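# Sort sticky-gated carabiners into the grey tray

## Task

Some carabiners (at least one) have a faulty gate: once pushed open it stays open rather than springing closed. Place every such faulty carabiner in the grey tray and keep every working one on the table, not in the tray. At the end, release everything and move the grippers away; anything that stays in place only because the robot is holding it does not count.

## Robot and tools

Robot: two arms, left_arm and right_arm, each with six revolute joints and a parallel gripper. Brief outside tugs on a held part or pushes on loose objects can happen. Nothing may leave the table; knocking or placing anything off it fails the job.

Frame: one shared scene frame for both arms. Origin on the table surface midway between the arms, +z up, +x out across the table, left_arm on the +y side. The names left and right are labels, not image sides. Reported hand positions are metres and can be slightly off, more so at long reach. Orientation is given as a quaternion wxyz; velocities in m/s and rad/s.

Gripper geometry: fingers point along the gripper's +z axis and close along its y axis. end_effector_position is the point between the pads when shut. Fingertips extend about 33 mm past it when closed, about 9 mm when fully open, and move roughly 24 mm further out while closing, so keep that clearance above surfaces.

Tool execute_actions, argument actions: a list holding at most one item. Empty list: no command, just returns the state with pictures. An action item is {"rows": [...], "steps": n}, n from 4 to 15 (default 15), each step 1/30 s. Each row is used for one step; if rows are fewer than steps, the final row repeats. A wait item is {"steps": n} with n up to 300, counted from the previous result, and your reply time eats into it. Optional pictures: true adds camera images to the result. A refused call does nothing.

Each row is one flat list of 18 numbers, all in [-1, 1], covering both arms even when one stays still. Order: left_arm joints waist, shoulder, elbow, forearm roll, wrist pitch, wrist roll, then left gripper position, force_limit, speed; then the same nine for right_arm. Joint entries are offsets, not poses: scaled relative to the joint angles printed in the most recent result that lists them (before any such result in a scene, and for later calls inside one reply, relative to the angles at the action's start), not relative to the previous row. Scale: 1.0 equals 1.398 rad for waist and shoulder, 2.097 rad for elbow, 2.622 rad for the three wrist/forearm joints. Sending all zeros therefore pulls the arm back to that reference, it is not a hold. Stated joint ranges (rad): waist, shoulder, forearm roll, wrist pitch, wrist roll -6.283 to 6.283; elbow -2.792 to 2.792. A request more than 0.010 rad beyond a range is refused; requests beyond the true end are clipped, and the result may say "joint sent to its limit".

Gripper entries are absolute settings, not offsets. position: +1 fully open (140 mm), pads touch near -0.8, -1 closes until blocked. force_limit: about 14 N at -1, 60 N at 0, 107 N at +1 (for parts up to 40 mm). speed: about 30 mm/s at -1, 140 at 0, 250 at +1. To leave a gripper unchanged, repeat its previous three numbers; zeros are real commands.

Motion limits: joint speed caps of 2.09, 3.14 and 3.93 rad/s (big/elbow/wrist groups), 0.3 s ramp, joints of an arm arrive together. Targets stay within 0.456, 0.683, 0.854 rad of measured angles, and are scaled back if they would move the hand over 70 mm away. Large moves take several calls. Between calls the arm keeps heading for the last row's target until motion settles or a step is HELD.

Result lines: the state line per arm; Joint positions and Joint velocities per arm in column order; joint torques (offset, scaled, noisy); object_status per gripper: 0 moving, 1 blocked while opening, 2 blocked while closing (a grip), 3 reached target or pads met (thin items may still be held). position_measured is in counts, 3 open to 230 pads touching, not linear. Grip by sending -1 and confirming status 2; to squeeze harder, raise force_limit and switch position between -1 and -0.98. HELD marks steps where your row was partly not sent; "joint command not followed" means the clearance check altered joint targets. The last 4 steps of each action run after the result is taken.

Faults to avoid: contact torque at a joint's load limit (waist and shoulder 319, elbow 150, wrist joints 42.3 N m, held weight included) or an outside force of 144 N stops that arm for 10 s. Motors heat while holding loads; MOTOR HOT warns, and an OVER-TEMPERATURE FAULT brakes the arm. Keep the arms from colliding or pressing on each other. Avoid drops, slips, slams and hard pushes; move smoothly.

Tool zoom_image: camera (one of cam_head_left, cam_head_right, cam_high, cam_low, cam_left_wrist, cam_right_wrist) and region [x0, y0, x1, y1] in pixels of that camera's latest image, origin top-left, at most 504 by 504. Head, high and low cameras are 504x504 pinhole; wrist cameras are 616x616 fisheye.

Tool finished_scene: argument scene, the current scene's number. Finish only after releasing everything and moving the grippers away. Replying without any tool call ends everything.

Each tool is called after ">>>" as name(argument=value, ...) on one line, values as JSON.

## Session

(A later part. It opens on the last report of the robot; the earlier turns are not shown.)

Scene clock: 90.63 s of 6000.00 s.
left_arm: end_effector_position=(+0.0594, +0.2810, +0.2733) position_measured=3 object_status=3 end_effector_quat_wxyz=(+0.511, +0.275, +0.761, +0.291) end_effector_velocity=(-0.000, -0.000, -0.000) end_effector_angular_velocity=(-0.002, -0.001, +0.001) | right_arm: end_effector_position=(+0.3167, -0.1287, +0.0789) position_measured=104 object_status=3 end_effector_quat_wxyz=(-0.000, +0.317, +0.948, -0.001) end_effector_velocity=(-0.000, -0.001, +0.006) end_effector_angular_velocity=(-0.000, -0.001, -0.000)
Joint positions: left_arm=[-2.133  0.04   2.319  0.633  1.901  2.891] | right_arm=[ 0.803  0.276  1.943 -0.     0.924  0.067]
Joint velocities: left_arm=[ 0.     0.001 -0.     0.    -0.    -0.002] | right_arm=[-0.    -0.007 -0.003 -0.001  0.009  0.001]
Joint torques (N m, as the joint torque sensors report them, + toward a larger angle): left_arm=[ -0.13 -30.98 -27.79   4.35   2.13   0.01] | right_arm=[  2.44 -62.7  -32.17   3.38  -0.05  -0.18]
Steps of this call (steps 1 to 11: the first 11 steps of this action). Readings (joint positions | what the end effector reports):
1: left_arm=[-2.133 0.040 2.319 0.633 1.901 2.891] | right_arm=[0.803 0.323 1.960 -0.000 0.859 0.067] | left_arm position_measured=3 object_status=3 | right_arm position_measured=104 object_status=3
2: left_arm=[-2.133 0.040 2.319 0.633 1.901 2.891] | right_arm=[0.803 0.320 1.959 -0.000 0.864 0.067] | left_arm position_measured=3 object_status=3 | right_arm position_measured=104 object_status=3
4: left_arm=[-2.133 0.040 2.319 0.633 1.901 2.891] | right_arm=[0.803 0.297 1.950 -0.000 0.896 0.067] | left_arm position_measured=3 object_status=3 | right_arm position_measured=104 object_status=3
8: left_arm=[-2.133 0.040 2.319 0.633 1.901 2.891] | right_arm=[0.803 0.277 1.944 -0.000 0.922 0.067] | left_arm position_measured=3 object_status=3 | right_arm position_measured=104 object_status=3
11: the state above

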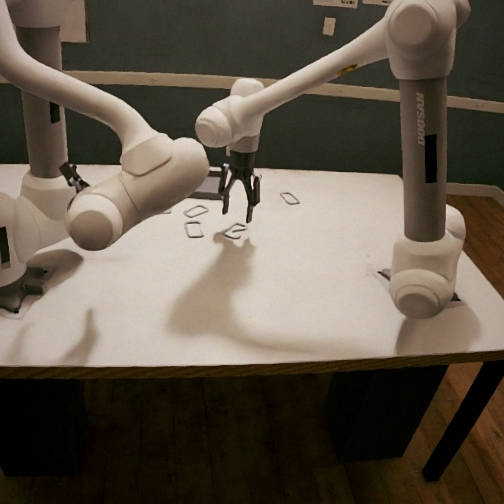

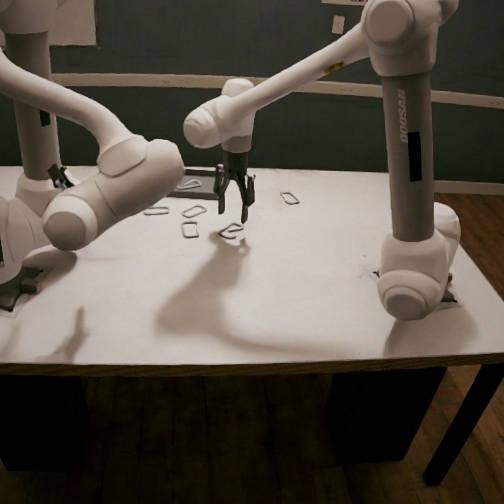

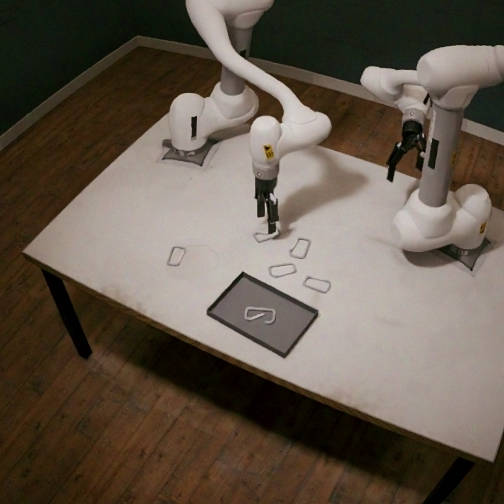

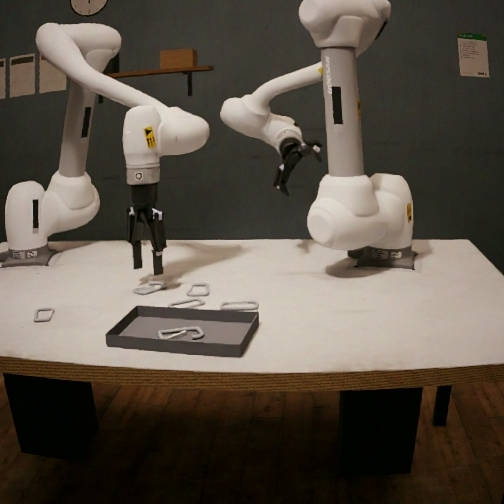

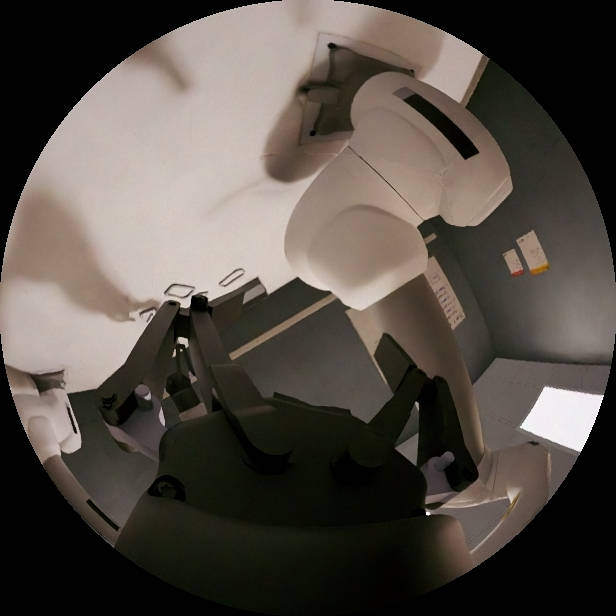

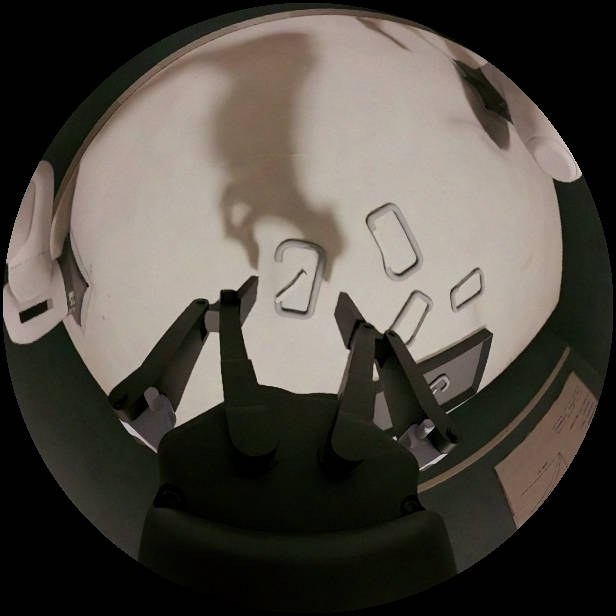

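>>> execute_actions(actions=[{"rows":[[0,0,0,0,0,0,1,0,0,0,0.0375,0.009,0,-0.028,0.038,0.2,-0.6,-0.2]],"steps":14}])

>>> execute_actions(actions=[{"rows":[[0,0,0,0,0,0,1,0,0,0,0,0,0,0,0,-0.3,-0.6,0]],"steps":12}])

>>> execute_actions(actions=[{"rows":[[0,0,0,0,0,0,1,0,0,0,-0.003,-0.0007,0,0.0022,0,-0.3,-0.6,0],[0,0,0,0,0,0,1,0,0,0,-0.003,-0.0007,0,0.0022,0,-0.3,-0.6,0],[0,0,0,0,0,0,1,0,0,0,-0.003,-0.0007,0,0.0022,0,-0.55,-0.4,-0.3],[0,0,0,0,0,0,1,0,0,0,-0.003,-0.0007,0,0.0022,0,-0.55,-0.4,-0.3],[0,0,0,0,0,0,1,0,0,0,-0.004,-0.001,0,0.003,0,-0.55,-0.4,-0.3],[0,0,0,0,0,0,1,0,0,0,-0.004,-0.001,0,0.003,0,-0.55,-0.4,-0.3],[0,0,0,0,0,0,1,0,0,0,-0.004,-0.001,0,0.003,0,-1,0,-0.3]],"steps":15}])

>>> execute_actions(actions=[{"steps":10}], pictures=true)

>>> zoom_image(camera="cam_right_wrist", region=[200,200,400,400])

Scene clock: 91.57 s of 6000.00 s.
left_arm: end_effector_position=(+0.0594, +0.2810, +0.2733) position_measured=3 object_status=3 end_effector_quat_wxyz=(+0.511, +0.275, +0.761, +0.291) end_effector_velocity=(-0.000, +0.000, -0.000) end_effector_angular_velocity=(+0.002, +0.000, +0.002) | right_arm: end_effector_position=(+0.3202, -0.1233, +0.0391) position_measured=104 object_status=3 end_effector_quat_wxyz=(+0.000, +0.363, +0.932, +0.000) end_effector_velocity=(+0.001, +0.001, -0.008) end_effector_angular_velocity=(+0.002, -0.002, -0.022)
Joint positions: left_arm=[-2.133  0.04   2.319  0.633  1.901  2.891] | right_arm=[ 0.803  0.328  1.962 -0.     0.852  0.165]
Joint velocities: left_arm=[ 0.     0.     0.    -0.002  0.     0.   ] | right_arm=[ 0.001  0.01   0.005 -0.001 -0.017  0.023]
Joint torques (N m, as the joint torque sensors report them, + toward a larger angle): left_arm=[ -0.36 -31.37 -27.96   4.33   2.38   0.07] | right_arm=[  3.35 -66.84 -29.76   3.47  -0.2   -0.29]
Steps of this call (steps 1 to 4: the last 4 steps of your previous action; steps 5 to 15: the robot went on to your last target; steps 16 to 18: nothing new was sent; steps 19 to 28: the first 10 steps of this action). Readings (joint positions | what the end effector reports):
19: left_arm=[-2.133 0.040 2.319 0.633 1.901 2.891] | right_arm=[0.803 0.276 1.943 -0.000 0.925 0.067] | left_arm position_measured=3 object_status=3 | right_arm position_measured=104 object_status=3
20: left_arm=[-2.133 0.040 2.319 0.633 1.901 2.891] | right_arm=[0.803 0.278 1.943 -0.000 0.921 0.074] | left_arm position_measured=3 object_status=3 | right_arm position_measured=104 object_status=3
22: left_arm=[-2.133 0.040 2.319 0.633 1.901 2.891] | right_arm=[0.803 0.302 1.952 -0.000 0.887 0.118] | left_arm position_measured=3 object_status=3 | right_arm position_measured=104 object_status=3
26: left_arm=[-2.133 0.040 2.319 0.633 1.901 2.891] | right_arm=[0.803 0.326 1.961 -0.000 0.854 0.162] | left_arm position_measured=3 object_status=3 | right_arm position_measured=104 object_status=3
28: the state above

Scene clock: 91.97 s of 6000.00 s.
left_arm: end_effector_position=(+0.0594, +0.2810, +0.2733) position_measured=3 object_status=3 end_effector_quat_wxyz=(+0.511, +0.275, +0.761, +0.291) end_effector_velocity=(+0.000, +0.000, +0.000) end_effector_angular_velocity=(-0.002, +0.001, -0.000) | right_arm: end_effector_position=(+0.3202, -0.1232, +0.0385) position_measured=152 object_status=0 end_effector_quat_wxyz=(+0.000, +0.364, +0.931, +0.000) end_effector_velocity=(+0.000, +0.000, +0.001) end_effector_angular_velocity=(+0.001, +0.000, -0.002)
Joint positions: left_arm=[-2.133  0.04   2.319  0.633  1.901  2.891] | right_arm=[ 0.803  0.328  1.962 -0.     0.851  0.166]
Joint velocities: left_arm=[-0.001 -0.002  0.     0.     0.    -0.001] | right_arm=[-0.    -0.001 -0.     0.001  0.     0.001]
Joint torques (N m, as the joint torque sensors report them, + toward a larger angle): left_arm=[ -0.02 -31.61 -27.71   4.34   2.31   0.03] | right_arm=[  4.32 -66.23 -29.86   3.43  -0.15  -0.26]
Steps of this call (steps 1 to 4: the last 4 steps of your previous action; steps 5 to 12: the first 8 steps of this action, its rows measured from where the robot was after step 4). Readings (joint positions | what the end effector reports):
4: left_arm=[-2.133 0.040 2.319 0.633 1.901 2.891] | right_arm=[0.803 0.328 1.962 -0.000 0.851 0.166] | left_arm position_measured=3 object_status=3 | right_arm position_measured=104 object_status=3
5: left_arm=[-2.133 0.040 2.319 0.633 1.901 2.891] | right_arm=[0.803 0.328 1.962 -0.000 0.851 0.166] | left_arm position_measured=3 object_status=3 | right_arm position_measured=104 object_status=0
6: left_arm=[-2.133 0.040 2.319 0.633 1.901 2.891] | right_arm=[0.803 0.328 1.962 -0.000 0.851 0.166] | left_arm position_measured=3 object_status=3 | right_arm position_measured=106 object_status=0
8: left_arm=[-2.133 0.040 2.319 0.633 1.901 2.891] | right_arm=[0.803 0.328 1.962 -0.000 0.851 0.166] | left_arm position_measured=3 object_status=3 | right_arm position_measured=122 object_status=0
12: the state above

Scene clock: 92.47 s of 6000.00 s.
left_arm: end_effector_position=(+0.0594, +0.2810, +0.2733) position_measured=3 object_status=3 end_effector_quat_wxyz=(+0.511, +0.275, +0.761, +0.291) end_effector_velocity=(-0.000, -0.000, +0.000) end_effector_angular_velocity=(-0.001, -0.000, -0.000) | right_arm: end_effector_position=(+0.3199, -0.1237, +0.0427) position_measured=209 object_status=0 end_effector_quat_wxyz=(+0.000, +0.364, +0.931, +0.000) end_effector_velocity=(-0.000, +0.000, +0.001) end_effector_angular_velocity=(+0.000, +0.000, -0.001)
Joint positions: left_arm=[-2.133  0.04   2.319  0.633  1.901  2.891] | right_arm=[ 0.803  0.323  1.96  -0.     0.858  0.166]
Joint velocities: left_arm=[-0.    -0.     0.     0.    -0.    -0.001] | right_arm=[ 0.    -0.001 -0.001  0.001  0.003  0.   ]
Joint torques (N m, as the joint torque sensors report them, + toward a larger angle): left_arm=[  0.2  -31.11 -27.65   4.24   2.16   0.01] | right_arm=[  2.76 -63.36 -29.45   3.62   0.06  -0.04]
Steps of this call (steps 1 to 4: the last 4 steps of your previous action; steps 5 to 15: the first 11 steps of this action, its rows measured from where the robot was after step 4). Readings (joint positions | what the end effector reports):
4: left_arm=[-2.133 0.040 2.319 0.633 1.901 2.891] | right_arm=[0.803 0.328 1.962 -0.000 0.851 0.166] | left_arm position_measured=3 object_status=3 | right_arm position_measured=167 object_status=0
5: left_arm=[-2.133 0.040 2.319 0.633 1.901 2.891] | right_arm=[0.803 0.328 1.962 -0.000 0.851 0.166] | left_arm position_measured=3 object_status=3 | right_arm position_measured=167 object_status=0
6: left_arm=[-2.133 0.040 2.319 0.633 1.901 2.891] | right_arm=[0.803 0.328 1.962 -0.000 0.852 0.166] | left_arm position_measured=3 object_status=3 | right_arm position_measured=167 object_status=0
8: left_arm=[-2.133 0.040 2.319 0.633 1.901 2.891] | right_arm=[0.803 0.326 1.961 -0.000 0.855 0.166] | left_arm position_measured=3 object_status=3 | right_arm position_measured=169 object_status=0
12: left_arm=[-2.133 0.040 2.319 0.633 1.901 2.891] | right_arm=[0.803 0.323 1.960 -0.000 0.858 0.166] | left_arm position_measured=3 object_status=3 | right_arm position_measured=192 object_status=0
15: the state above

Scene clock: 92.80 s of 6000.00 s.
left_arm: end_effector_position=(+0.0594, +0.2810, +0.2733) position_measured=3 object_status=3 end_effector_quat_wxyz=(+0.511, +0.275, +0.761, +0.291) end_effector_velocity=(+0.000, +0.000, -0.000) end_effector_angular_velocity=(-0.000, -0.000, +0.001) | right_arm: end_effector_position=(+0.3200, -0.1237, +0.0428) position_measured=233 object_status=3 end_effector_quat_wxyz=(+0.000, +0.364, +0.931, +0.000) end_effector_velocity=(+0.000, +0.000, -0.000) end_effector_angular_velocity=(-0.000, -0.000, +0.000)
Joint positions: left_arm=[-2.133  0.04   2.319  0.633  1.901  2.891] | right_arm=[ 0.803  0.323  1.96  -0.     0.859  0.166]
Joint velocities: left_arm=[ 0.001  0.     0.    -0.     0.    -0.001] | right_arm=[ 0.     0.001 -0.001 -0.001  0.     0.   ]
Joint torques (N m, as the joint torque sensors report them, + toward a larger angle): left_arm=[  0.09 -31.1  -27.77   4.3    2.2    0.05] | right_arm=[  4.98 -64.02 -30.4    3.28  -0.15  -0.12]
Kept back: nothing.
Steps of this call (steps 1 to 4: the last 4 steps of your previous action; steps 5 to 10: the robot went on to your last target). Readings (joint positions | what the end effector reports):
1: left_arm=[-2.133 0.040 2.319 0.633 1.901 2.891] | right_arm=[0.803 0.323 1.960 -0.000 0.859 0.166] | left_arm position_measured=3 object_status=3 | right_arm position_measured=215 object_status=0
2: left_arm=[-2.133 0.040 2.319 0.633 1.901 2.891] | right_arm=[0.803 0.323 1.960 -0.000 0.859 0.166] | left_arm position_measured=3 object_status=3 | right_arm position_measured=221 object_status=0
4: left_arm=[-2.133 0.040 2.319 0.633 1.901 2.891] | right_arm=[0.803 0.323 1.960 -0.000 0.859 0.166] | left_arm position_measured=3 object_status=3 | right_arm position_measured=232 object_status=0
8: left_arm=[-2.133 0.040 2.319 0.633 1.901 2.891] | right_arm=[0.803 0.323 1.960 -0.000 0.859 0.166] | left_arm position_measured=3 object_status=3 | right_arm position_measured=233 object_status=0
10: the state above

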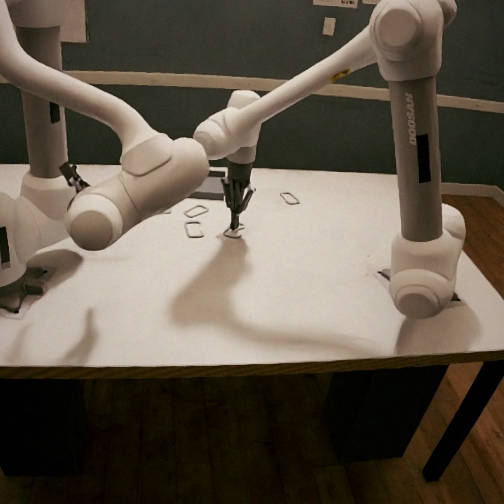

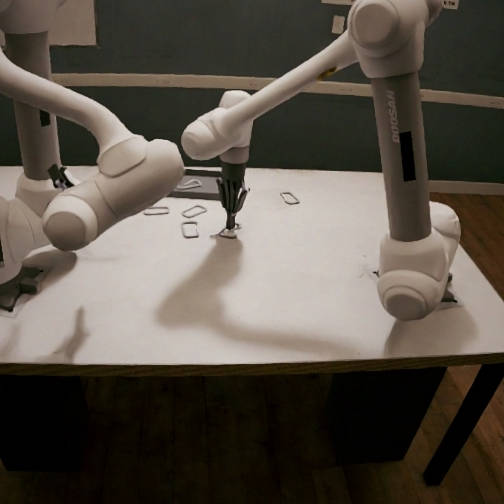

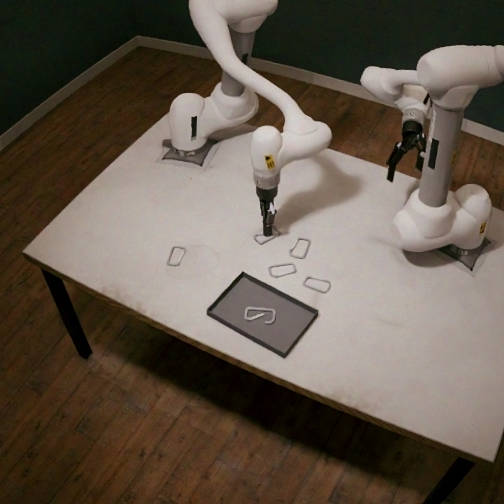

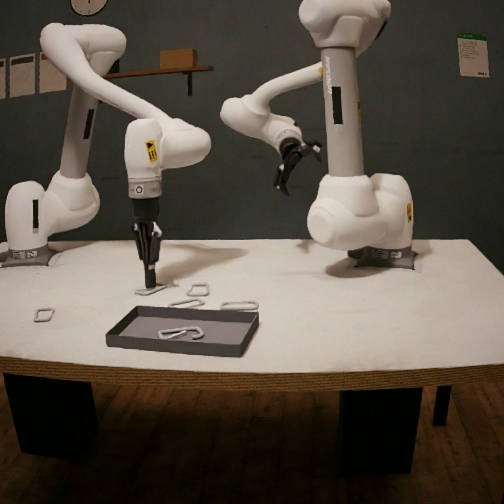

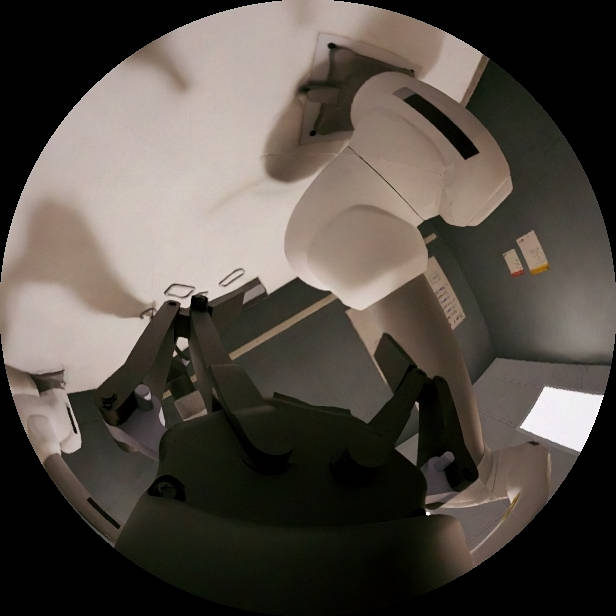

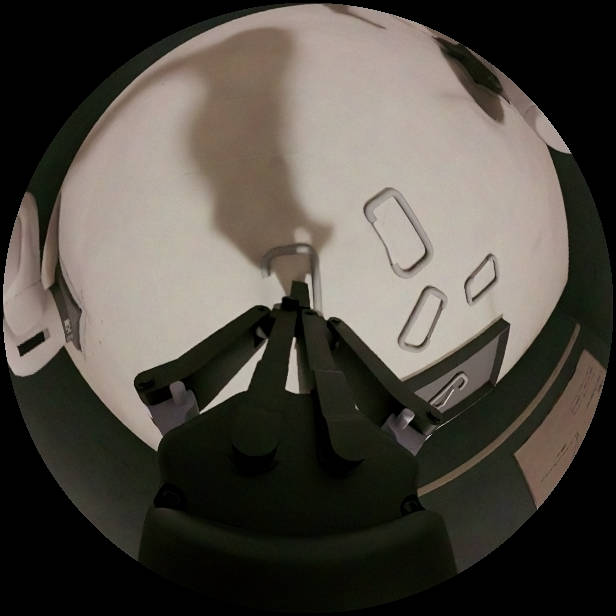

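Region (200, 200, 400, 400) of cam_right_wrist's 616x616 image, scaled by 2.520, with more detail than that image has.

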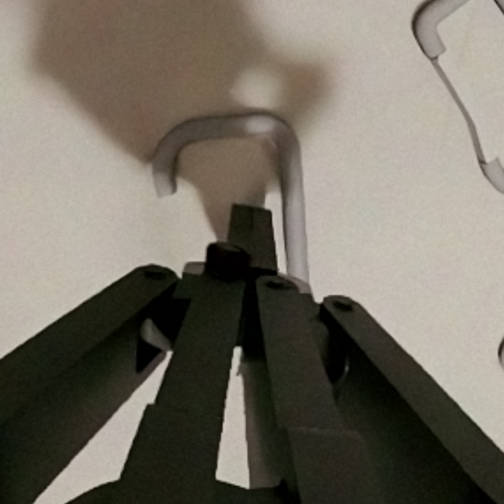

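>>> execute_actions(actions=[{"rows":[[0,0,0,0,0,0,1,0,0,0,-0.034,-0.008,0,0.025,0,-1,0,-0.3],[0,0,0,0,0,0,1,0,0,0,-0.034,-0.008,0,0.025,0,-1,0,-0.3],[0,0,0,0,0,0,1,0,0,0,-0.034,-0.008,0,0.025,0,0.2,-0.6,0.6]],"steps":15}])

>>> execute_actions(actions=[{"steps":8}], pictures=true)

>>> zoom_image(camera="cam_right_wrist", region=[200,200,400,400])

Scene clock: 93.40 s of 6000.00 s.
left_arm: end_effector_position=(+0.0594, +0.2810, +0.2733) position_measured=3 object_status=3 end_effector_quat_wxyz=(+0.511, +0.275, +0.761, +0.291) end_effector_velocity=(+0.000, +0.000, +0.000) end_effector_angular_velocity=(+0.001, +0.001, -0.001) | right_arm: end_effector_position=(+0.3167, -0.1287, +0.0791) position_measured=151 object_status=0 end_effector_quat_wxyz=(-0.000, +0.364, +0.931, -0.000) end_effector_velocity=(-0.000, -0.000, +0.006) end_effector_angular_velocity=(+0.001, -0.001, +0.001)
Joint positions: left_arm=[-2.133  0.04   2.319  0.633  1.901  2.891] | right_arm=[ 0.803  0.276  1.943 -0.     0.924  0.166]
Joint velocities: left_arm=[-0.    -0.001  0.     0.    -0.     0.001] | right_arm=[ 0.    -0.007 -0.003 -0.     0.009 -0.   ]
Joint torques (N m, as the joint torque sensors report them, + toward a larger angle): left_arm=[ -0.68 -31.16 -27.56   4.36   2.24   0.  ] | right_arm=[  1.91 -61.44 -32.11   3.54  -0.28  -0.15]
Steps of this call (steps 1 to 7: the robot went on to your last target; steps 8 to 18: the first 11 steps of this action). Readings (joint positions | what the end effector reports):
8: left_arm=[-2.133 0.040 2.319 0.633 1.901 2.891] | right_arm=[0.803 0.323 1.960 -0.000 0.859 0.166] | left_arm position_measured=3 object_status=3 | right_arm position_measured=233 object_status=3
9: left_arm=[-2.133 0.040 2.319 0.633 1.901 2.891] | right_arm=[0.803 0.319 1.959 -0.000 0.864 0.166] | left_arm position_measured=3 object_status=3 | right_arm position_measured=233 object_status=3
11: left_arm=[-2.133 0.040 2.319 0.633 1.901 2.891] | right_arm=[0.803 0.296 1.950 -0.000 0.895 0.166] | left_arm position_measured=3 object_status=3 | right_arm position_measured=233 object_status=0
15: left_arm=[-2.133 0.040 2.319 0.633 1.901 2.891] | right_arm=[0.803 0.277 1.944 -0.000 0.921 0.166] | left_arm position_measured=3 object_status=3 | right_arm position_measured=185 object_status=0
18: the state above

Scene clock: 93.67 s of 6000.00 s.
left_arm: end_effector_position=(+0.0594, +0.2810, +0.2733) position_measured=3 object_status=3 end_effector_quat_wxyz=(+0.511, +0.275, +0.761, +0.291) end_effector_velocity=(+0.000, +0.000, +0.000) end_effector_angular_velocity=(-0.002, +0.001, +0.001) | right_arm: end_effector_position=(+0.3167, -0.1287, +0.0795) position_measured=104 object_status=0 end_effector_quat_wxyz=(-0.000, +0.364, +0.931, -0.000) end_effector_velocity=(-0.000, +0.000, +0.000) end_effector_angular_velocity=(+0.001, -0.000, +0.000)
Joint positions: left_arm=[-2.133  0.04   2.319  0.633  1.901  2.891] | right_arm=[ 0.803  0.275  1.943 -0.     0.924  0.166]
Joint velocities: left_arm=[ 0.001 -0.001 -0.     0.     0.    -0.001] | right_arm=[ 0.    -0.001 -0.     0.    -0.     0.   ]
Joint torques (N m, as the joint torque sensors report them, + toward a larger angle): left_arm=[ -0.15 -31.17 -27.72   4.28   2.2   -0.01] | right_arm=[  2.5  -64.31 -31.29   3.54  -0.13  -0.38]
Kept back: nothing.
Steps of this call (steps 1 to 4: the last 4 steps of your previous action; steps 5 to 8: the robot went on to your last target). Readings (joint positions | what the end effector reports):
1: left_arm=[-2.133 0.040 2.319 0.633 1.901 2.891] | right_arm=[0.803 0.276 1.943 -0.000 0.924 0.166] | left_arm position_measured=3 object_status=3 | right_arm position_measured=140 object_status=0
2: left_arm=[-2.133 0.040 2.319 0.633 1.901 2.891] | right_arm=[0.803 0.275 1.943 -0.000 0.924 0.166] | left_arm position_measured=3 object_status=3 | right_arm position_measured=129 object_status=0
4: left_arm=[-2.133 0.040 2.319 0.633 1.901 2.891] | right_arm=[0.803 0.275 1.943 -0.000 0.924 0.166] | left_arm position_measured=3 object_status=3 | right_arm position_measured=108 object_status=0
8: the state above

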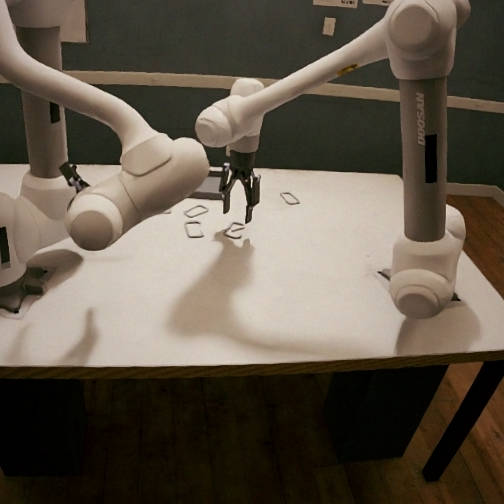

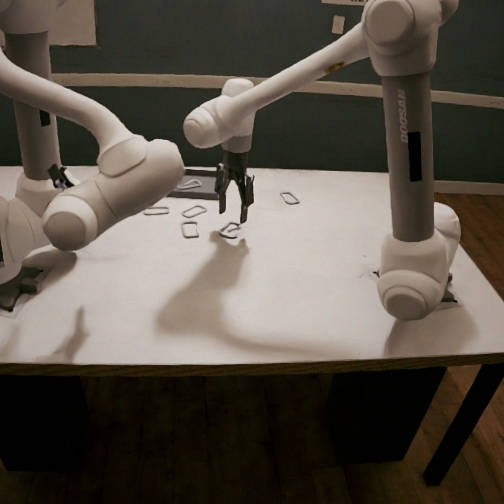

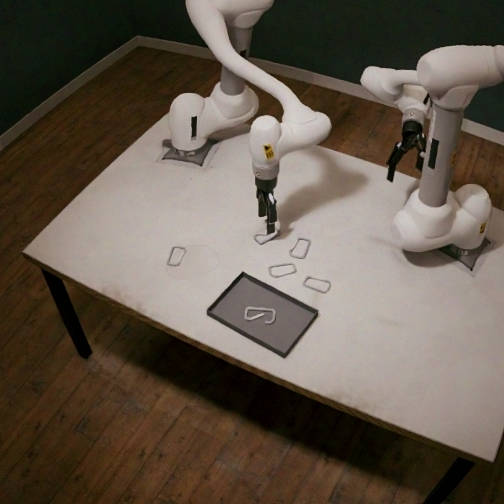

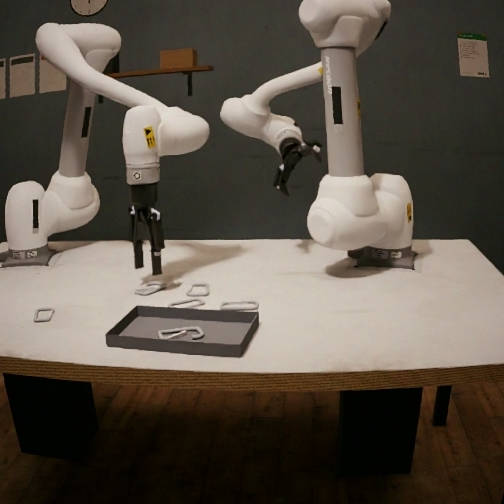

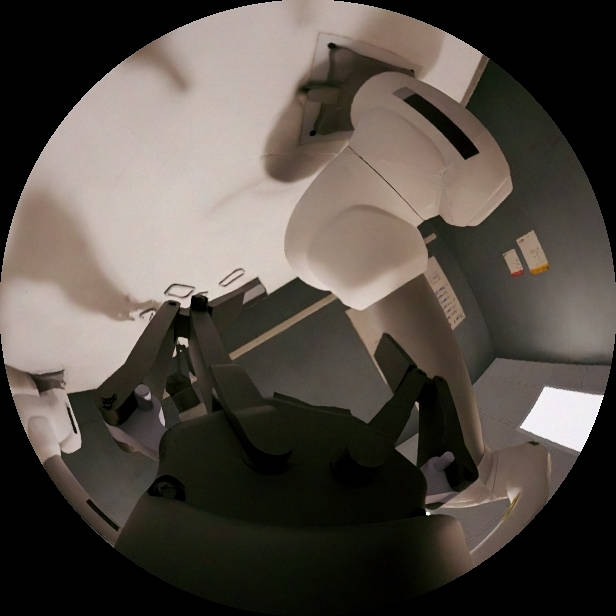

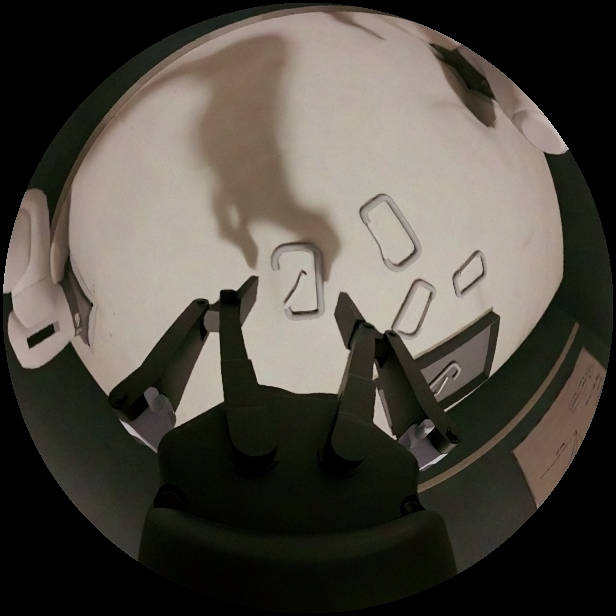

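Region (200, 200, 400, 400) of cam_right_wrist's 616x616 image, scaled by 2.520, with more detail than that image has.

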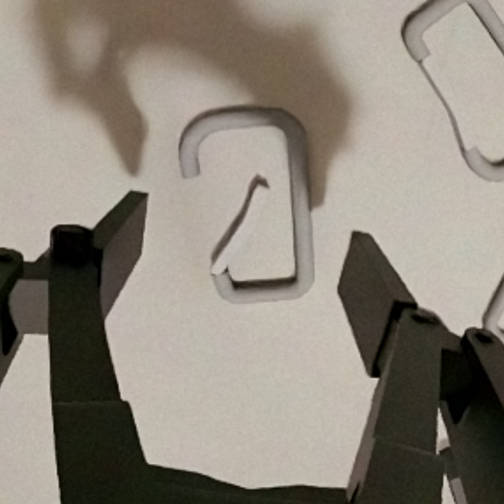

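>>> execute_actions(actions=[{"rows":[[0,0,0,0,0,0,1,0,0,0,0.0415,0.0057,0,-0.0269,-0.0366,0.2,-0.6,0]],"steps":14}])

>>> execute_actions(actions=[{"rows":[[0,0,0,0,0,0,1,0,0,0,0,0,0,0,0,-0.3,-0.6,0]],"steps":12}])

>>> execute_actions(actions=[{"rows":[[0,0,0,0,0,0,1,0,0,0,-0.0012,-0.0003,0,0.001,0,-0.3,-0.6,0],[0,0,0,0,0,0,1,0,0,0,-0.0012,-0.0003,0,0.001,0,-0.3,-0.6,0],[0,0,0,0,0,0,1,0,0,0,-0.0018,-0.0004,0,0.0014,0,-0.55,-0.4,-0.3]],"steps":15}], pictures=true)

>>> zoom_image(camera="cam_right_wrist", region=[200,200,400,400])

Scene clock: 94.30 s of 6000.00 s.
left_arm: end_effector_position=(+0.0594, +0.2810, +0.2733) position_measured=3 object_status=3 end_effector_quat_wxyz=(+0.511, +0.275, +0.761, +0.291) end_effector_velocity=(+0.000, -0.000, +0.000) end_effector_angular_velocity=(-0.003, +0.000, -0.001) | right_arm: end_effector_position=(+0.3220, -0.1205, +0.0391) position_measured=104 object_status=3 end_effector_quat_wxyz=(+0.000, +0.320, +0.947, -0.000) end_effector_velocity=(+0.001, +0.001, -0.010) end_effector_angular_velocity=(+0.000, -0.000, +0.022)
Joint positions: left_arm=[-2.133  0.04   2.319  0.633  1.901  2.891] | right_arm=[ 0.803  0.332  1.955 -0.     0.855  0.072]
Joint velocities: left_arm=[-0.    -0.001 -0.     0.001 -0.    -0.002] | right_arm=[ 0.     0.013  0.003 -0.    -0.017 -0.022]
Joint torques (N m, as the joint torque sensors report them, + toward a larger angle): left_arm=[ -0.09 -31.21 -27.99   4.38   2.2    0.  ] | right_arm=[  2.1  -65.95 -29.7    3.49   0.12   0.13]
Steps of this call (steps 1 to 9: the robot went on to your last target; steps 10 to 19: the first 10 steps of this action). Readings (joint positions | what the end effector reports):
10: left_arm=[-2.133 0.040 2.319 0.633 1.901 2.891] | right_arm=[0.803 0.275 1.943 -0.000 0.924 0.166] | left_arm position_measured=3 object_status=3 | right_arm position_measured=104 object_status=3
11: left_arm=[-2.133 0.040 2.319 0.633 1.901 2.891] | right_arm=[0.803 0.278 1.943 -0.000 0.921 0.160] | left_arm position_measured=3 object_status=3 | right_arm position_measured=104 object_status=3
13: left_arm=[-2.133 0.040 2.319 0.633 1.901 2.891] | right_arm=[0.803 0.302 1.949 -0.000 0.890 0.119] | left_arm position_measured=3 object_status=3 | right_arm position_measured=104 object_status=3
17: left_arm=[-2.133 0.040 2.319 0.633 1.901 2.891] | right_arm=[0.803 0.331 1.954 -0.000 0.857 0.074] | left_arm position_measured=3 object_status=3 | right_arm position_measured=104 object_status=3
19: the state above

Scene clock: 94.70 s of 6000.00 s.
left_arm: end_effector_position=(+0.0594, +0.2810, +0.2733) position_measured=3 object_status=3 end_effector_quat_wxyz=(+0.511, +0.275, +0.761, +0.291) end_effector_velocity=(+0.000, +0.000, +0.000) end_effector_angular_velocity=(-0.002, +0.000, +0.001) | right_arm: end_effector_position=(+0.3221, -0.1205, +0.0384) position_measured=152 object_status=0 end_effector_quat_wxyz=(+0.000, +0.319, +0.948, -0.000) end_effector_velocity=(+0.000, -0.000, -0.000) end_effector_angular_velocity=(-0.000, -0.000, +0.001)
Joint positions: left_arm=[-2.133  0.04   2.319  0.633  1.901  2.891] | right_arm=[ 0.803  0.333  1.955 -0.     0.854  0.07 ]
Joint velocities: left_arm=[ 0.    -0.    -0.    -0.    -0.    -0.001] | right_arm=[-0.    -0.     0.    -0.    -0.    -0.001]
Joint torques (N m, as the joint torque sensors report them, + toward a larger angle): left_arm=[ -0.2  -31.41 -27.64   4.25   2.33  -0.02] | right_arm=[  3.75 -66.53 -29.45   3.45   0.05  -0.16]
Steps of this call (steps 1 to 4: the last 4 steps of your previous action; steps 5 to 12: the first 8 steps of this action, its rows measured from where the robot was after step 4). Readings (joint positions | what the end effector reports):
4: left_arm=[-2.133 0.040 2.319 0.633 1.901 2.891] | right_arm=[0.803 0.333 1.955 -0.000 0.854 0.070] | left_arm position_measured=3 object_status=3 | right_arm position_measured=104 object_status=3
5: left_arm=[-2.133 0.040 2.319 0.633 1.901 2.891] | right_arm=[0.803 0.333 1.955 -0.000 0.854 0.070] | left_arm position_measured=3 object_status=3 | right_arm position_measured=104 object_status=0
6: left_arm=[-2.133 0.040 2.319 0.633 1.901 2.891] | right_arm=[0.803 0.333 1.955 -0.000 0.854 0.070] | left_arm position_measured=3 object_status=3 | right_arm position_measured=106 object_status=0
8: left_arm=[-2.133 0.040 2.319 0.633 1.901 2.891] | right_arm=[0.803 0.333 1.955 -0.000 0.854 0.070] | left_arm position_measured=3 object_status=3 | right_arm position_measured=122 object_status=0
12: the state above

Scene clock: 95.20 s of 6000.00 s.
left_arm: end_effector_position=(+0.0594, +0.2810, +0.2733) position_measured=3 object_status=3 end_effector_quat_wxyz=(+0.511, +0.275, +0.761, +0.291) end_effector_velocity=(-0.000, -0.000, +0.000) end_effector_angular_velocity=(+0.000, +0.000, -0.001) | right_arm: end_effector_position=(+0.3219, -0.1208, +0.0403) position_measured=178 object_status=2 end_effector_quat_wxyz=(-0.000, +0.319, +0.948, -0.000) end_effector_velocity=(-0.000, +0.000, +0.000) end_effector_angular_velocity=(+0.000, +0.001, +0.000)
Joint positions: left_arm=[-2.133  0.04   2.319  0.633  1.901  2.891] | right_arm=[ 0.803  0.331  1.954 -0.     0.857  0.07 ]
Joint velocities: left_arm=[-0.001 -0.001 -0.     0.001  0.     0.001] | right_arm=[ 0.    -0.    -0.     0.001  0.001 -0.   ]
Joint torques (N m, as the joint torque sensors report them, + toward a larger angle): left_arm=[ -0.17 -31.41 -27.84   4.32   2.28  -0.07] | right_arm=[  1.76 -65.61 -30.9    3.63  -0.16  -0.46]
Steps of this call (steps 1 to 4: the last 4 steps of your previous action; steps 5 to 15: the first 11 steps of this action, its rows measured from where the robot was after step 4). Readings (joint positions | what the end effector reports):
4: left_arm=[-2.133 0.040 2.319 0.633 1.901 2.891] | right_arm=[0.803 0.333 1.955 -0.000 0.854 0.070] | left_arm position_measured=3 object_status=3 | right_arm position_measured=167 object_status=0
5: left_arm=[-2.133 0.040 2.319 0.633 1.901 2.891] | right_arm=[0.803 0.333 1.955 -0.000 0.854 0.070] | left_arm position_measured=3 object_status=3 | right_arm position_measured=167 object_status=0
6: left_arm=[-2.133 0.040 2.319 0.633 1.901 2.891] | right_arm=[0.803 0.333 1.955 -0.000 0.854 0.070] | left_arm position_measured=3 object_status=3 | right_arm position_measured=167 object_status=0
8: left_arm=[-2.133 0.040 2.319 0.633 1.901 2.891] | right_arm=[0.803 0.332 1.955 -0.000 0.856 0.070] | left_arm position_measured=3 object_status=3 | right_arm position_measured=169 object_status=0
12: left_arm=[-2.133 0.040 2.319 0.633 1.901 2.891] | right_arm=[0.803 0.331 1.954 -0.000 0.857 0.070] | left_arm position_measured=3 object_status=3 | right_arm position_measured=178 object_status=0
15: the state above

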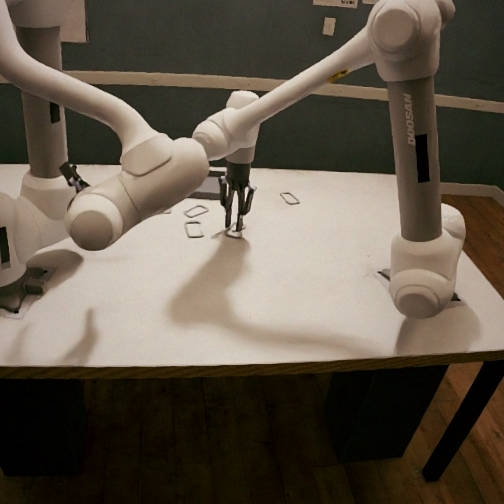

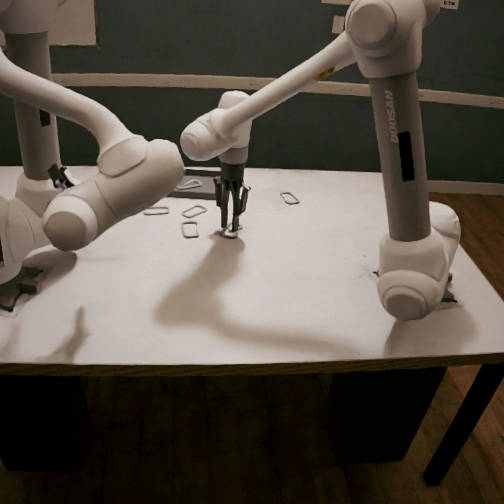

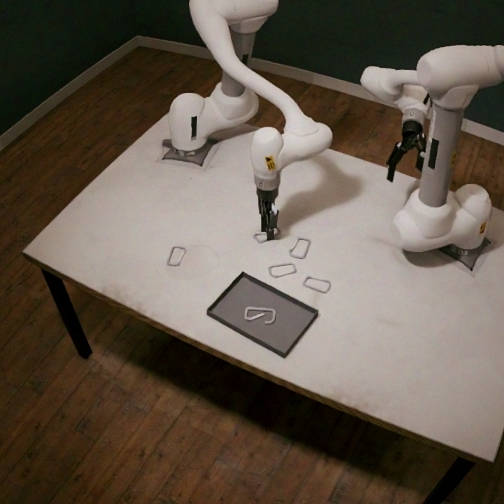

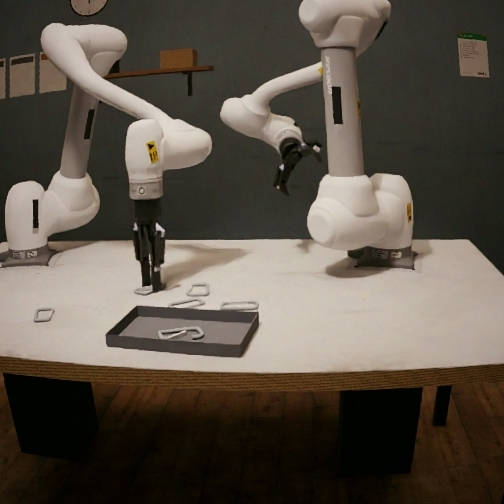

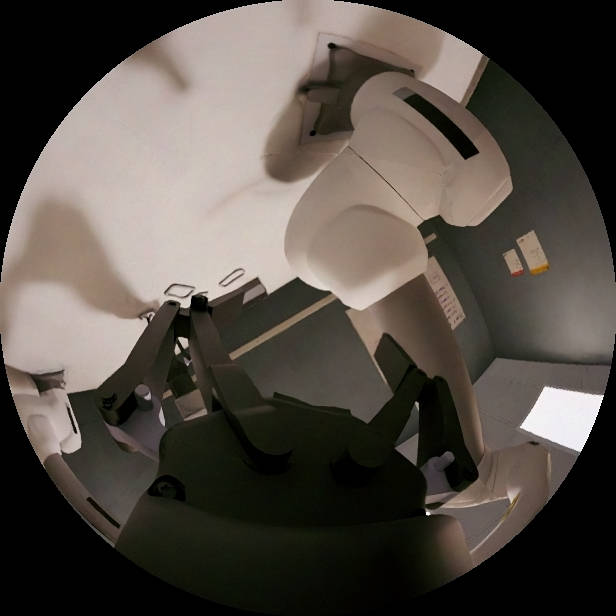

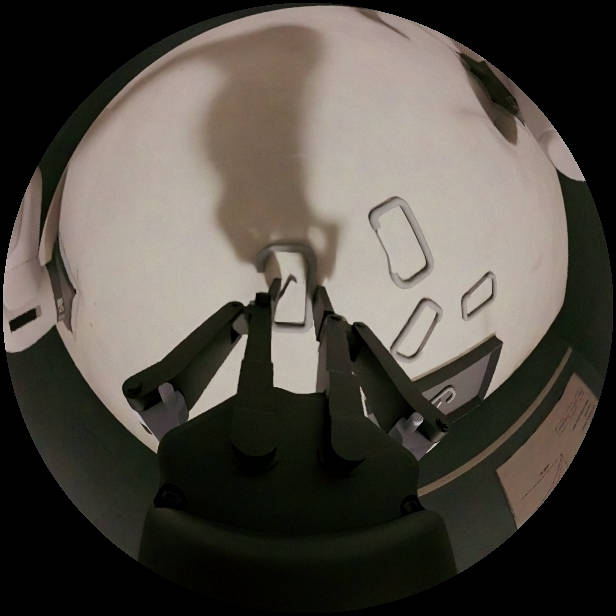

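Region (200, 200, 400, 400) of cam_right_wrist's 616x616 image, scaled by 2.520, with more detail than that image has.

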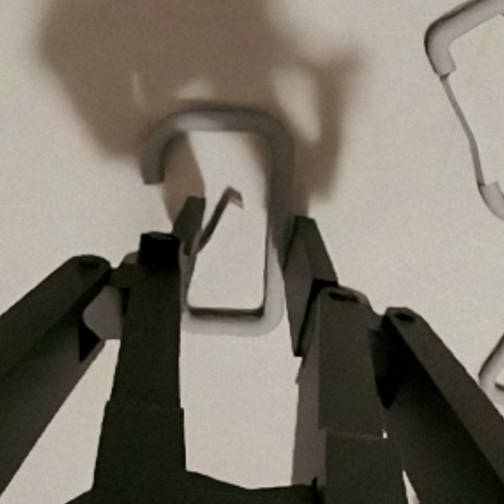

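>>> execute_actions(actions=[{"rows":[[0,0,0,0,0,0,1,0,0,0,0,0,0,0,0,-0.98,0.1,-0.5]],"steps":12}])

>>> execute_actions(actions=[{"rows":[[0,0,0,0,0,0,1,0,0,0,-0.06,-0.015,0,0.044,0,-0.98,0.1,-0.5]],"steps":15}], pictures=true)

Scene clock: 95.60 s of 6000.00 s.
left_arm: end_effector_position=(+0.0594, +0.2810, +0.2733) position_measured=3 object_status=3 end_effector_quat_wxyz=(+0.511, +0.275, +0.761, +0.291) end_effector_velocity=(-0.000, +0.000, +0.000) end_effector_angular_velocity=(+0.000, +0.000, -0.000) | right_arm: end_effector_position=(+0.3220, -0.1206, +0.0408) position_measured=189 object_status=2 end_effector_quat_wxyz=(+0.000, +0.319, +0.948, +0.000) end_effector_velocity=(-0.000, -0.001, -0.001) end_effector_angular_velocity=(-0.001, +0.001, +0.000)
Joint positions: left_arm=[-2.133  0.04   2.319  0.633  1.901  2.891] | right_arm=[ 0.803  0.33   1.954 -0.     0.857  0.07 ]
Joint velocities: left_arm=[-0. -0.  0. -0.  0.  0.] | right_arm=[-0.     0.001  0.001  0.    -0.001 -0.   ]
Joint torques (N m, as the joint torque sensors report them, + toward a larger angle): left_arm=[ -0.05 -30.77 -27.72   4.35   2.26   0.02] | right_arm=[  5.52 -11.47  -0.36   4.28  -3.07  -0.7 ]
Steps of this call (steps 1 to 4: the last 4 steps of your previous action; steps 5 to 12: the first 8 steps of this action). Readings (joint positions | what the end effector reports):
5: left_arm=[-2.133 0.040 2.319 0.633 1.901 2.891] | right_arm=[0.803 0.330 1.954 -0.000 0.858 0.070] | left_arm position_measured=3 object_status=3 | right_arm position_measured=178 object_status=0
6: left_arm=[-2.133 0.040 2.319 0.633 1.901 2.891] | right_arm=[0.803 0.330 1.954 -0.000 0.858 0.070] | left_arm position_measured=3 object_status=3 | right_arm position_measured=186 object_status=0
8: left_arm=[-2.133 0.040 2.319 0.633 1.901 2.891] | right_arm=[0.803 0.330 1.954 -0.000 0.858 0.070] | left_arm position_measured=3 object_status=3 | right_arm position_measured=189 object_status=0
12: the state above

Scene clock: 96.10 s of 6000.00 s.
left_arm: end_effector_position=(+0.0594, +0.2810, +0.2733) position_measured=3 object_status=3 end_effector_quat_wxyz=(+0.511, +0.275, +0.761, +0.291) end_effector_velocity=(-0.000, -0.000, -0.000) end_effector_angular_velocity=(-0.001, -0.001, +0.000) | right_arm: end_effector_position=(+0.3162, -0.1294, +0.1056) position_measured=233 object_status=0 end_effector_quat_wxyz=(+0.000, +0.319, +0.948, -0.000) end_effector_velocity=(-0.000, -0.001, +0.010) end_effector_angular_velocity=(+0.001, -0.001, +0.001)
Joint positions: left_arm=[-2.133  0.04   2.319  0.633  1.901  2.891] | right_arm=[ 0.803  0.247  1.923 -0.     0.972  0.07 ]
Joint velocities: left_arm=[-0.     0.001  0.    -0.     0.    -0.001] | right_arm=[-0.    -0.012 -0.006 -0.     0.017 -0.001]
Joint torques (N m, as the joint torque sensors report them, + toward a larger angle): left_arm=[  0.13 -31.42 -27.67   4.41   2.21   0.07] | right_arm=[  4.31 -58.9  -34.43   3.86   0.19  -0.13]
Steps of this call (steps 1 to 4: the last 4 steps of your previous action; steps 5 to 15: the first 11 steps of this action, its rows measured from where the robot was after step 4). Readings (joint positions | what the end effector reports):
4: left_arm=[-2.133 0.040 2.319 0.633 1.901 2.891] | right_arm=[0.803 0.330 1.954 -0.000 0.857 0.070] | left_arm position_measured=3 object_status=3 | right_arm position_measured=189 object_status=2
5: left_arm=[-2.133 0.040 2.319 0.633 1.901 2.891] | right_arm=[0.803 0.330 1.954 -0.000 0.857 0.070] | left_arm position_measured=3 object_status=3 | right_arm position_measured=189 object_status=2
6: left_arm=[-2.133 0.040 2.319 0.633 1.901 2.891] | right_arm=[0.803 0.328 1.954 -0.000 0.861 0.070] | left_arm position_measured=3 object_status=3 | right_arm position_measured=189 object_status=2
8: left_arm=[-2.133 0.040 2.319 0.633 1.901 2.891] | right_arm=[0.803 0.302 1.944 -0.000 0.899 0.070] | left_arm position_measured=3 object_status=3 | right_arm position_measured=207 object_status=0
12: left_arm=[-2.133 0.040 2.319 0.633 1.901 2.891] | right_arm=[0.803 0.250 1.924 -0.000 0.967 0.070] | left_arm position_measured=3 object_status=3 | right_arm position_measured=233 object_status=0
15: the state above

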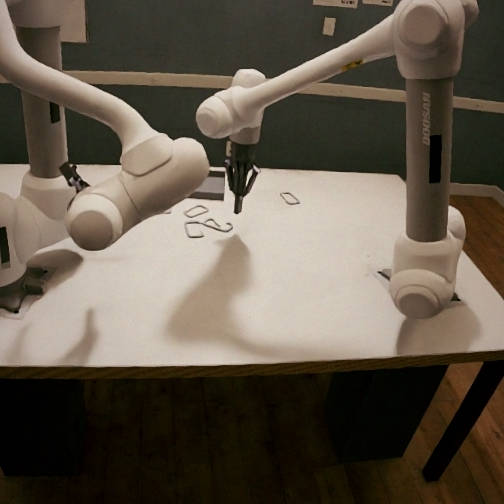

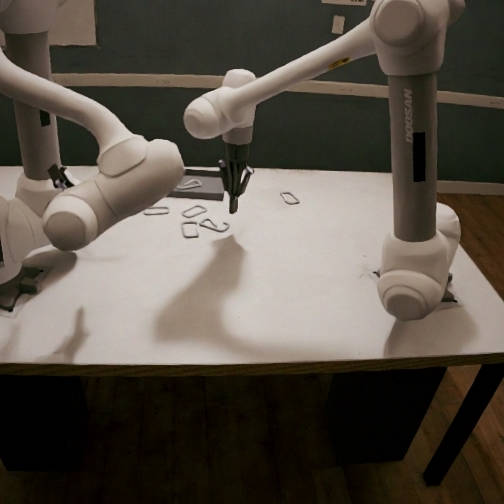

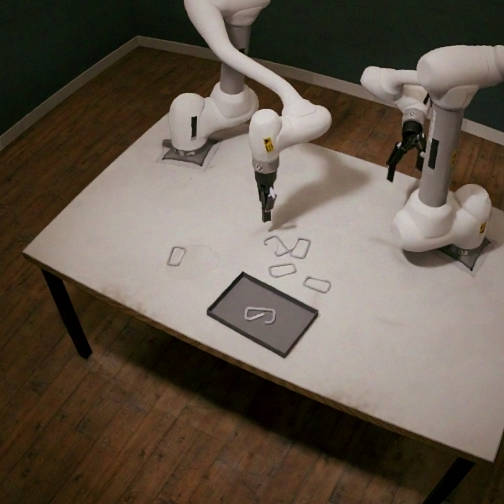

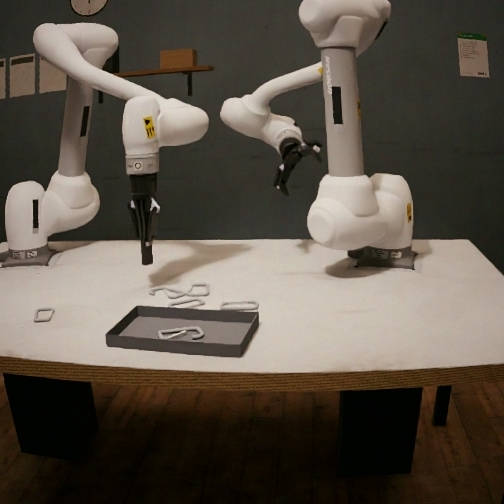

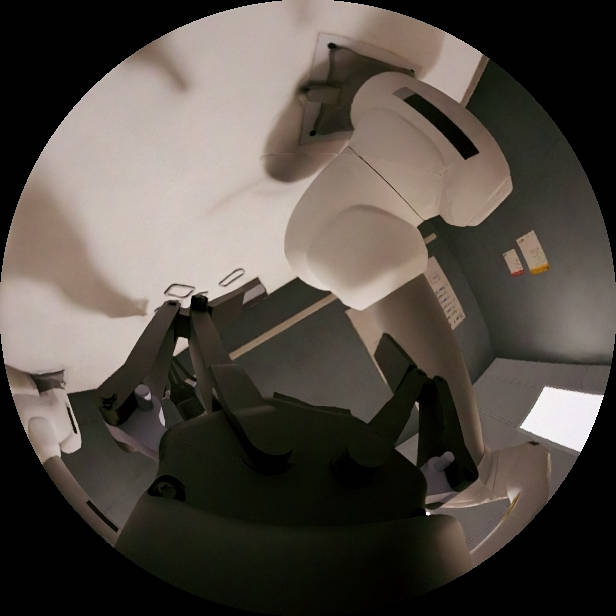

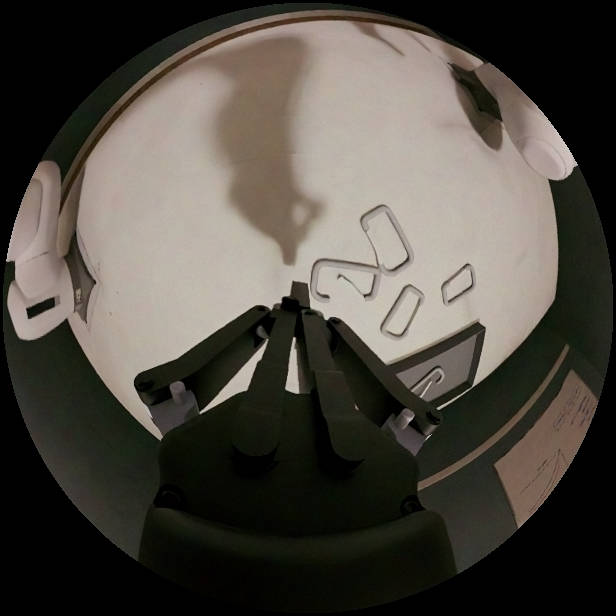

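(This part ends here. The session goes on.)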